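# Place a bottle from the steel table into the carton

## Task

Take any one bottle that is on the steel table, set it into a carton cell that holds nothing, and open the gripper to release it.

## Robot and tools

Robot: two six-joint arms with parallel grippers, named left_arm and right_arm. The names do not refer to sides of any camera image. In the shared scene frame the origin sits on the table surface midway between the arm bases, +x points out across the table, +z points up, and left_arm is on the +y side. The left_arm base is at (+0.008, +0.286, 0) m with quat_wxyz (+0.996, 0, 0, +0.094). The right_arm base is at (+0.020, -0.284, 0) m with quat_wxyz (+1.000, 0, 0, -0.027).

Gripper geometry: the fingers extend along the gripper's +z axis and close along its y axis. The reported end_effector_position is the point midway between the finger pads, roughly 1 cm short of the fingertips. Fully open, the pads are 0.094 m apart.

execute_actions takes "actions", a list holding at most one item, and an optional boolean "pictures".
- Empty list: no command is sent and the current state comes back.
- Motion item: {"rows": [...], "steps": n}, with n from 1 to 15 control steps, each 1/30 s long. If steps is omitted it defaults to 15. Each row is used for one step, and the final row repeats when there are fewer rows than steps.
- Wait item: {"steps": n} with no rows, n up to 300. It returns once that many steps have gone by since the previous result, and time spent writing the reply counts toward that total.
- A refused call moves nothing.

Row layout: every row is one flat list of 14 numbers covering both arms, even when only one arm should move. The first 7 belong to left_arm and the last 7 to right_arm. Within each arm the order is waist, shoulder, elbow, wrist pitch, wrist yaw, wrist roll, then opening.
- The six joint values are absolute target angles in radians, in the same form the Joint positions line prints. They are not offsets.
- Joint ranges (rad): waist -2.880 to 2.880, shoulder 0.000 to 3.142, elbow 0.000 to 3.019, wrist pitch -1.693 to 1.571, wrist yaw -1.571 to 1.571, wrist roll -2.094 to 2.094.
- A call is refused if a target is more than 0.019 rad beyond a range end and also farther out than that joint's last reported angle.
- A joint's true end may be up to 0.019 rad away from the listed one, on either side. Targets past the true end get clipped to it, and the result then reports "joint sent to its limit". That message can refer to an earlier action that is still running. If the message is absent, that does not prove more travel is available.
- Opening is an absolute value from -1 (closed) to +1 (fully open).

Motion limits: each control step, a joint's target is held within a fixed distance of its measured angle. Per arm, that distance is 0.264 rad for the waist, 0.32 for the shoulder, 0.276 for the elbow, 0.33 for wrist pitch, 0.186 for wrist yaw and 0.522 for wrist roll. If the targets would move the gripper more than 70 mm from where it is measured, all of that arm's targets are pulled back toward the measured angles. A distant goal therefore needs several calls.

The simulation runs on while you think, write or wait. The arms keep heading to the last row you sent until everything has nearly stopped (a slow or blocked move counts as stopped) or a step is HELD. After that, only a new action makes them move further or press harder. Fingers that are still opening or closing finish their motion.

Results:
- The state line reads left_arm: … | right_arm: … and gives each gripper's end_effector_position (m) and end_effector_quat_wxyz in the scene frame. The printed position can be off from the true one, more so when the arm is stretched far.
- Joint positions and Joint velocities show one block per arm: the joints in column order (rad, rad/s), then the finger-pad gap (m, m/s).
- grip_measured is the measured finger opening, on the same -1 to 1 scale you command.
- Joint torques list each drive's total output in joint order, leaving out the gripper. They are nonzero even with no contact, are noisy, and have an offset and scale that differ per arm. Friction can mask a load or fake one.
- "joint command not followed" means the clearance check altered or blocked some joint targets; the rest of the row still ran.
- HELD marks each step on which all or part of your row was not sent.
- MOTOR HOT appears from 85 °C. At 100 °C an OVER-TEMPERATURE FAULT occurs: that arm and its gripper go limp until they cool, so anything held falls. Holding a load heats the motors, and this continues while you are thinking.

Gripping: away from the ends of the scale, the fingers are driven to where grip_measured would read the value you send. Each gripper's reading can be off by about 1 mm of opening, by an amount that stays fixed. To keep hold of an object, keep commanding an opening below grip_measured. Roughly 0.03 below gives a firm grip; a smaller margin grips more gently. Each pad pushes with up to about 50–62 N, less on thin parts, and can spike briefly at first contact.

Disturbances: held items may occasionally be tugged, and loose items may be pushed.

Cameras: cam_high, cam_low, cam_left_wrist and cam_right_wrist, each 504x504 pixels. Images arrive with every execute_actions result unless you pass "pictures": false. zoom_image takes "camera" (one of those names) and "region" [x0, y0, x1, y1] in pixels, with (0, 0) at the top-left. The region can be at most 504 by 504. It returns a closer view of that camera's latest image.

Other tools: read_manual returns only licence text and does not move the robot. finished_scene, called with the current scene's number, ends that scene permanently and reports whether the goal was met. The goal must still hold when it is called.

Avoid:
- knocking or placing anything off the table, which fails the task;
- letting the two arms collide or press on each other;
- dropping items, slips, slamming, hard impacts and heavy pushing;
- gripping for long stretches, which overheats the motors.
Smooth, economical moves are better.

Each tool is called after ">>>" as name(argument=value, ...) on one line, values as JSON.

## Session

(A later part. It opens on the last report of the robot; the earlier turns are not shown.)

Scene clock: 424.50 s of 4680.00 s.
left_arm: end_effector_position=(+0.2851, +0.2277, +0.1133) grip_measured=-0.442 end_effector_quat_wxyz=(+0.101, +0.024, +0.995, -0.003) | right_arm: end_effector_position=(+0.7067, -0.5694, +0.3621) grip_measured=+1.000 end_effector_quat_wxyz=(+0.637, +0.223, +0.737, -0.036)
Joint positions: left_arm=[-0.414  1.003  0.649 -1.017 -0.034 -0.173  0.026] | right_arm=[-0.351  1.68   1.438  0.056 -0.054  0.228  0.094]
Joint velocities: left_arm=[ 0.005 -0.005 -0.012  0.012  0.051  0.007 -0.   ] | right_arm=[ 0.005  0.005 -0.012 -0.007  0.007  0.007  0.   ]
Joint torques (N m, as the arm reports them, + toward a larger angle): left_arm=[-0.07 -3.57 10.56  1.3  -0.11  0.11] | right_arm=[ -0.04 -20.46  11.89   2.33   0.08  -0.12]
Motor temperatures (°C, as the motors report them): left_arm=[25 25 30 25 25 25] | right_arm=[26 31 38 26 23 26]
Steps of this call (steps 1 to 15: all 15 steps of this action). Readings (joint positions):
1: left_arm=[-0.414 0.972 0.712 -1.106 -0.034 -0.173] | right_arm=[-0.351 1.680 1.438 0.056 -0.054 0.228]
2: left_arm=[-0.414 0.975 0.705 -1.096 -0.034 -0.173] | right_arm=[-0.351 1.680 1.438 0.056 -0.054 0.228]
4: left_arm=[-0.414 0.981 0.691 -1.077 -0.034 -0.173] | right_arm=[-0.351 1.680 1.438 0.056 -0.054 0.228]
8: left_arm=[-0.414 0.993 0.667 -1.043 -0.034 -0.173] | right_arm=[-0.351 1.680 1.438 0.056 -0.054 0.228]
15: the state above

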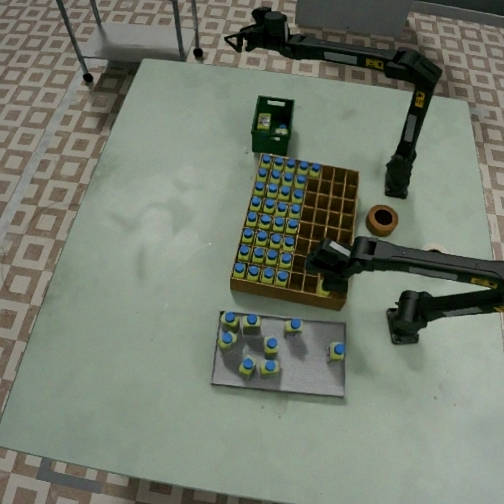

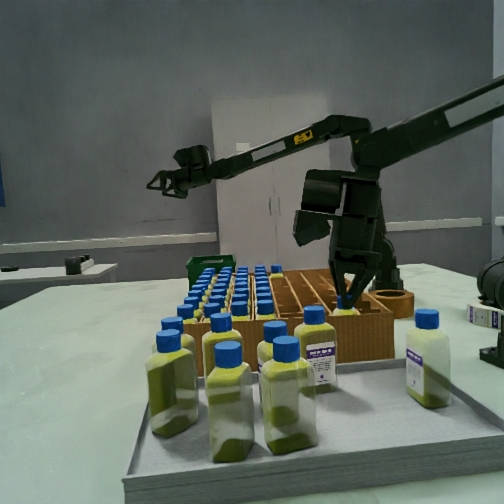

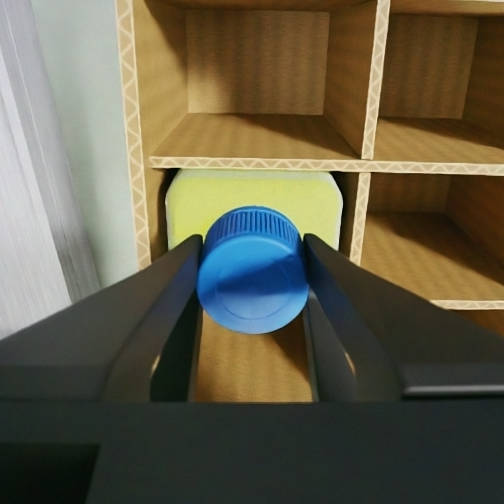

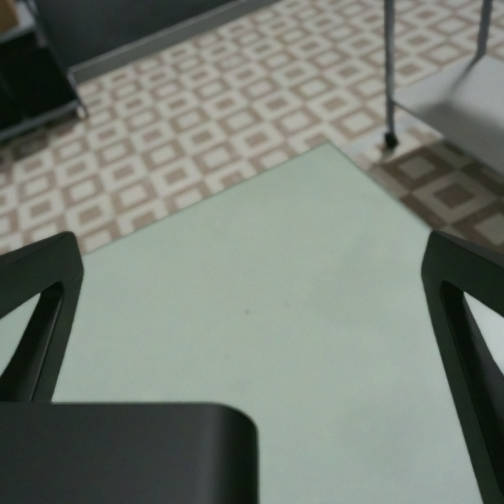

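>>> execute_actions(actions=[{"rows": [[-0.416,1.016,0.645,-0.99,-0.035,-0.178,-0.485,-0.351,1.68,1.438,0.056,-0.054,0.228,1],[-0.416,1.021,0.645,-0.987,-0.035,-0.178,-0.485,-0.351,1.68,1.438,0.056,-0.054,0.228,1],[-0.416,1.025,0.645,-0.985,-0.035,-0.178,-0.485,-0.351,1.68,1.438,0.056,-0.054,0.228,1],[-0.416,1.028,0.645,-0.985,-0.035,-0.178,-0.485,-0.351,1.68,1.438,0.056,-0.054,0.228,1],[-0.416,1.028,0.645,-0.985,-0.035,-0.178,-0.485,-0.351,1.68,1.438,0.056,-0.054,0.228,1],[-0.416,1.028,0.645,-0.985,-0.035,-0.178,-0.485,-0.351,1.68,1.438,0.056,-0.054,0.228,1],[-0.416,1.028,0.645,-0.985,-0.035,-0.178,-0.485,-0.351,1.68,1.438,0.056,-0.054,0.228,1],[-0.416,1.028,0.645,-0.985,-0.035,-0.178,-0.485,-0.351,1.68,1.438,0.056,-0.054,0.228,1],[-0.416,1.028,0.645,-0.985,-0.035,-0.178,-0.485,-0.351,1.68,1.438,0.056,-0.054,0.228,1],[-0.416,1.015,0.65,-0.995,-0.035,-0.178,-0.43,-0.351,1.68,1.438,0.056,-0.054,0.228,1],[-0.416,1.012,0.65,-1.0,-0.035,-0.178,-0.35,-0.351,1.68,1.438,0.056,-0.054,0.228,1],[-0.416,1.012,0.65,-1.0,-0.035,-0.178,-0.25,-0.351,1.68,1.438,0.056,-0.054,0.228,1],[-0.416,1.012,0.65,-1.0,-0.035,-0.178,-0.15,-0.351,1.68,1.438,0.056,-0.054,0.228,1],[-0.416,1.005,0.65,-1.0,-0.035,-0.178,-0.1,-0.351,1.68,1.438,0.056,-0.054,0.228,1]], "steps": 15}], pictures=false)

>>> execute_actions(actions=[{"rows": [[-0.416,0.995,0.65,-1.0,-0.035,-0.178,-0.1,-0.351,1.68,1.438,0.056,-0.054,0.228,1],[-0.416,0.983,0.65,-1.0,-0.035,-0.178,-0.1,-0.351,1.68,1.438,0.056,-0.054,0.228,1],[-0.416,0.968,0.65,-1.0,-0.035,-0.178,-0.1,-0.351,1.68,1.438,0.056,-0.054,0.228,1],[-0.416,0.95,0.65,-1.0,-0.035,-0.178,-0.1,-0.351,1.68,1.438,0.056,-0.054,0.228,1],[-0.416,0.932,0.65,-1.0,-0.035,-0.178,-0.1,-0.351,1.68,1.438,0.056,-0.054,0.228,1],[-0.416,0.914,0.65,-1.0,-0.035,-0.178,-0.1,-0.351,1.68,1.438,0.056,-0.054,0.228,1],[-0.416,0.898,0.65,-1.0,-0.035,-0.178,-0.1,-0.351,1.68,1.438,0.056,-0.054,0.228,1],[-0.416,0.885,0.65,-1.0,-0.035,-0.178,-0.1,-0.351,1.68,1.438,0.056,-0.054,0.228,1],[-0.416,0.876,0.65,-1.0,-0.035,-0.178,-0.1,-0.351,1.68,1.438,0.056,-0.054,0.228,1],[-0.416,0.87,0.65,-1.0,-0.035,-0.178,-0.1,-0.351,1.68,1.438,0.056,-0.054,0.228,1]], "steps": 15}])

Scene clock: 448.57 s of 4680.00 s.
left_arm: end_effector_position=(+0.2873, +0.2272, +0.1105) grip_measured=-0.109 end_effector_quat_wxyz=(+0.100, +0.024, +0.995, -0.003) | right_arm: end_effector_position=(+0.7067, -0.5694, +0.3621) grip_measured=+1.000 end_effector_quat_wxyz=(+0.637, +0.223, +0.737, -0.036)
Joint positions: left_arm=[-0.414  1.015  0.649 -1.007 -0.034 -0.173  0.042] | right_arm=[-0.351  1.68   1.438  0.056 -0.054  0.228  0.094]
Joint velocities: left_arm=[-0.005 -0.015 -0.007 -0.022 -0.066  0.007  0.012] | right_arm=[-0.005 -0.015 -0.002  0.007  0.081 -0.037  0.   ]
Joint torques (N m, as the arm reports them, + toward a larger angle): left_arm=[-0.21 -5.26 10.97  0.6  -0.12  0.12] | right_arm=[ -0.06 -20.46  11.89   2.32   0.08  -0.12]
Motor temperatures (°C, as the motors report them): left_arm=[25 25 30 25 25 25] | right_arm=[26 31 38 26 23 26]
Steps of this call (steps 1 to 15: the robot went on to your last target; steps 16 to 90: nothing new was sent; then 20.57 s passed at rest; steps 91 to 105: all 15 steps of this action). Readings (joint positions):
91: left_arm=[-0.414 1.003 0.649 -1.014 -0.034 -0.173] | right_arm=[-0.351 1.680 1.438 0.056 -0.054 0.228]
92: left_arm=[-0.414 1.004 0.649 -1.013 -0.034 -0.173] | right_arm=[-0.351 1.680 1.438 0.056 -0.054 0.228]
94: left_arm=[-0.414 1.009 0.649 -1.010 -0.034 -0.173] | right_arm=[-0.351 1.680 1.438 0.056 -0.054 0.228]
98: left_arm=[-0.414 1.016 0.649 -1.007 -0.034 -0.173] | right_arm=[-0.351 1.680 1.438 0.056 -0.054 0.228]
105: the state above

Scene clock: 449.07 s of 4680.00 s.
left_arm: end_effector_position=(+0.2873, +0.2272, +0.1504) grip_measured=-0.102 end_effector_quat_wxyz=(+0.174, +0.023, +0.984, -0.018) | right_arm: end_effector_position=(+0.7067, -0.5694, +0.3621) grip_measured=+1.000 end_effector_quat_wxyz=(+0.637, +0.223, +0.737, -0.036)
Joint positions: left_arm=[-0.414  0.864  0.649 -1.007 -0.034 -0.173  0.042] | right_arm=[-0.351  1.68   1.438  0.056 -0.054  0.228  0.094]
Joint velocities: left_arm=[0.015 0.005 0.012 0.007 0.007 0.066 0.   ] | right_arm=[-0.005 -0.005  0.007 -0.012  0.066 -0.007  0.   ]
Joint torques (N m, as the arm reports them, + toward a larger angle): left_arm=[-0.11 -2.61 11.26  0.96 -0.11  0.15] | right_arm=[ -0.02 -20.41  11.89   2.32   0.08  -0.12]
Motor temperatures (°C, as the motors report them): left_arm=[25 25 30 25 25 25] | right_arm=[26 31 38 26 23 26]
Steps of this call (steps 1 to 15: all 15 steps of this action). Readings (joint positions):
1: left_arm=[-0.414 1.015 0.649 -1.007 -0.034 -0.173] | right_arm=[-0.351 1.680 1.438 0.056 -0.054 0.228]
2: left_arm=[-0.414 1.014 0.649 -1.007 -0.034 -0.173] | right_arm=[-0.351 1.680 1.438 0.056 -0.054 0.228]
4: left_arm=[-0.414 1.001 0.649 -1.007 -0.034 -0.173] | right_arm=[-0.351 1.680 1.438 0.056 -0.054 0.228]
8: left_arm=[-0.414 0.934 0.649 -1.007 -0.034 -0.173] | right_arm=[-0.351 1.680 1.438 0.056 -0.054 0.228]
15: the state above

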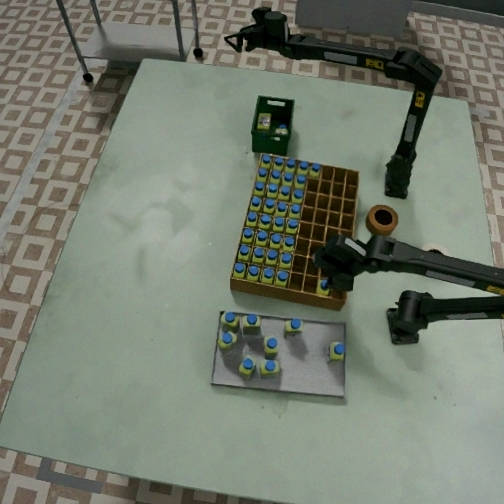

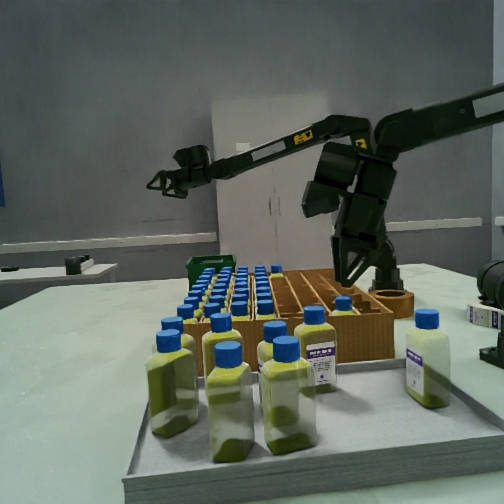

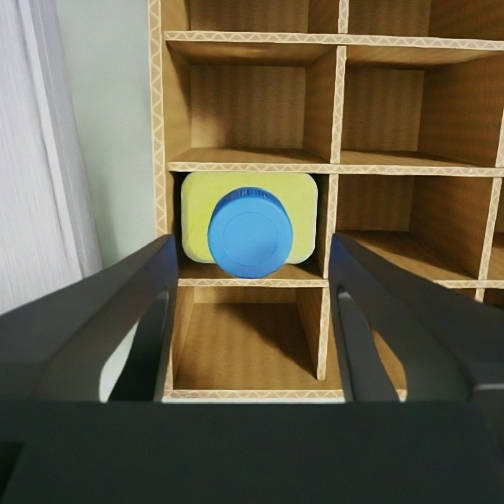

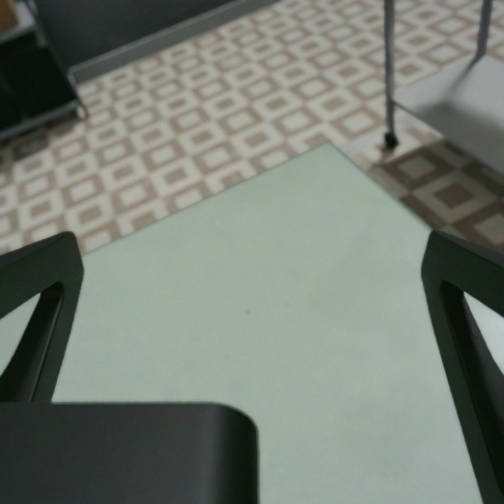

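>>> finished_scene(scene=2)

The scene is finished: the task was done.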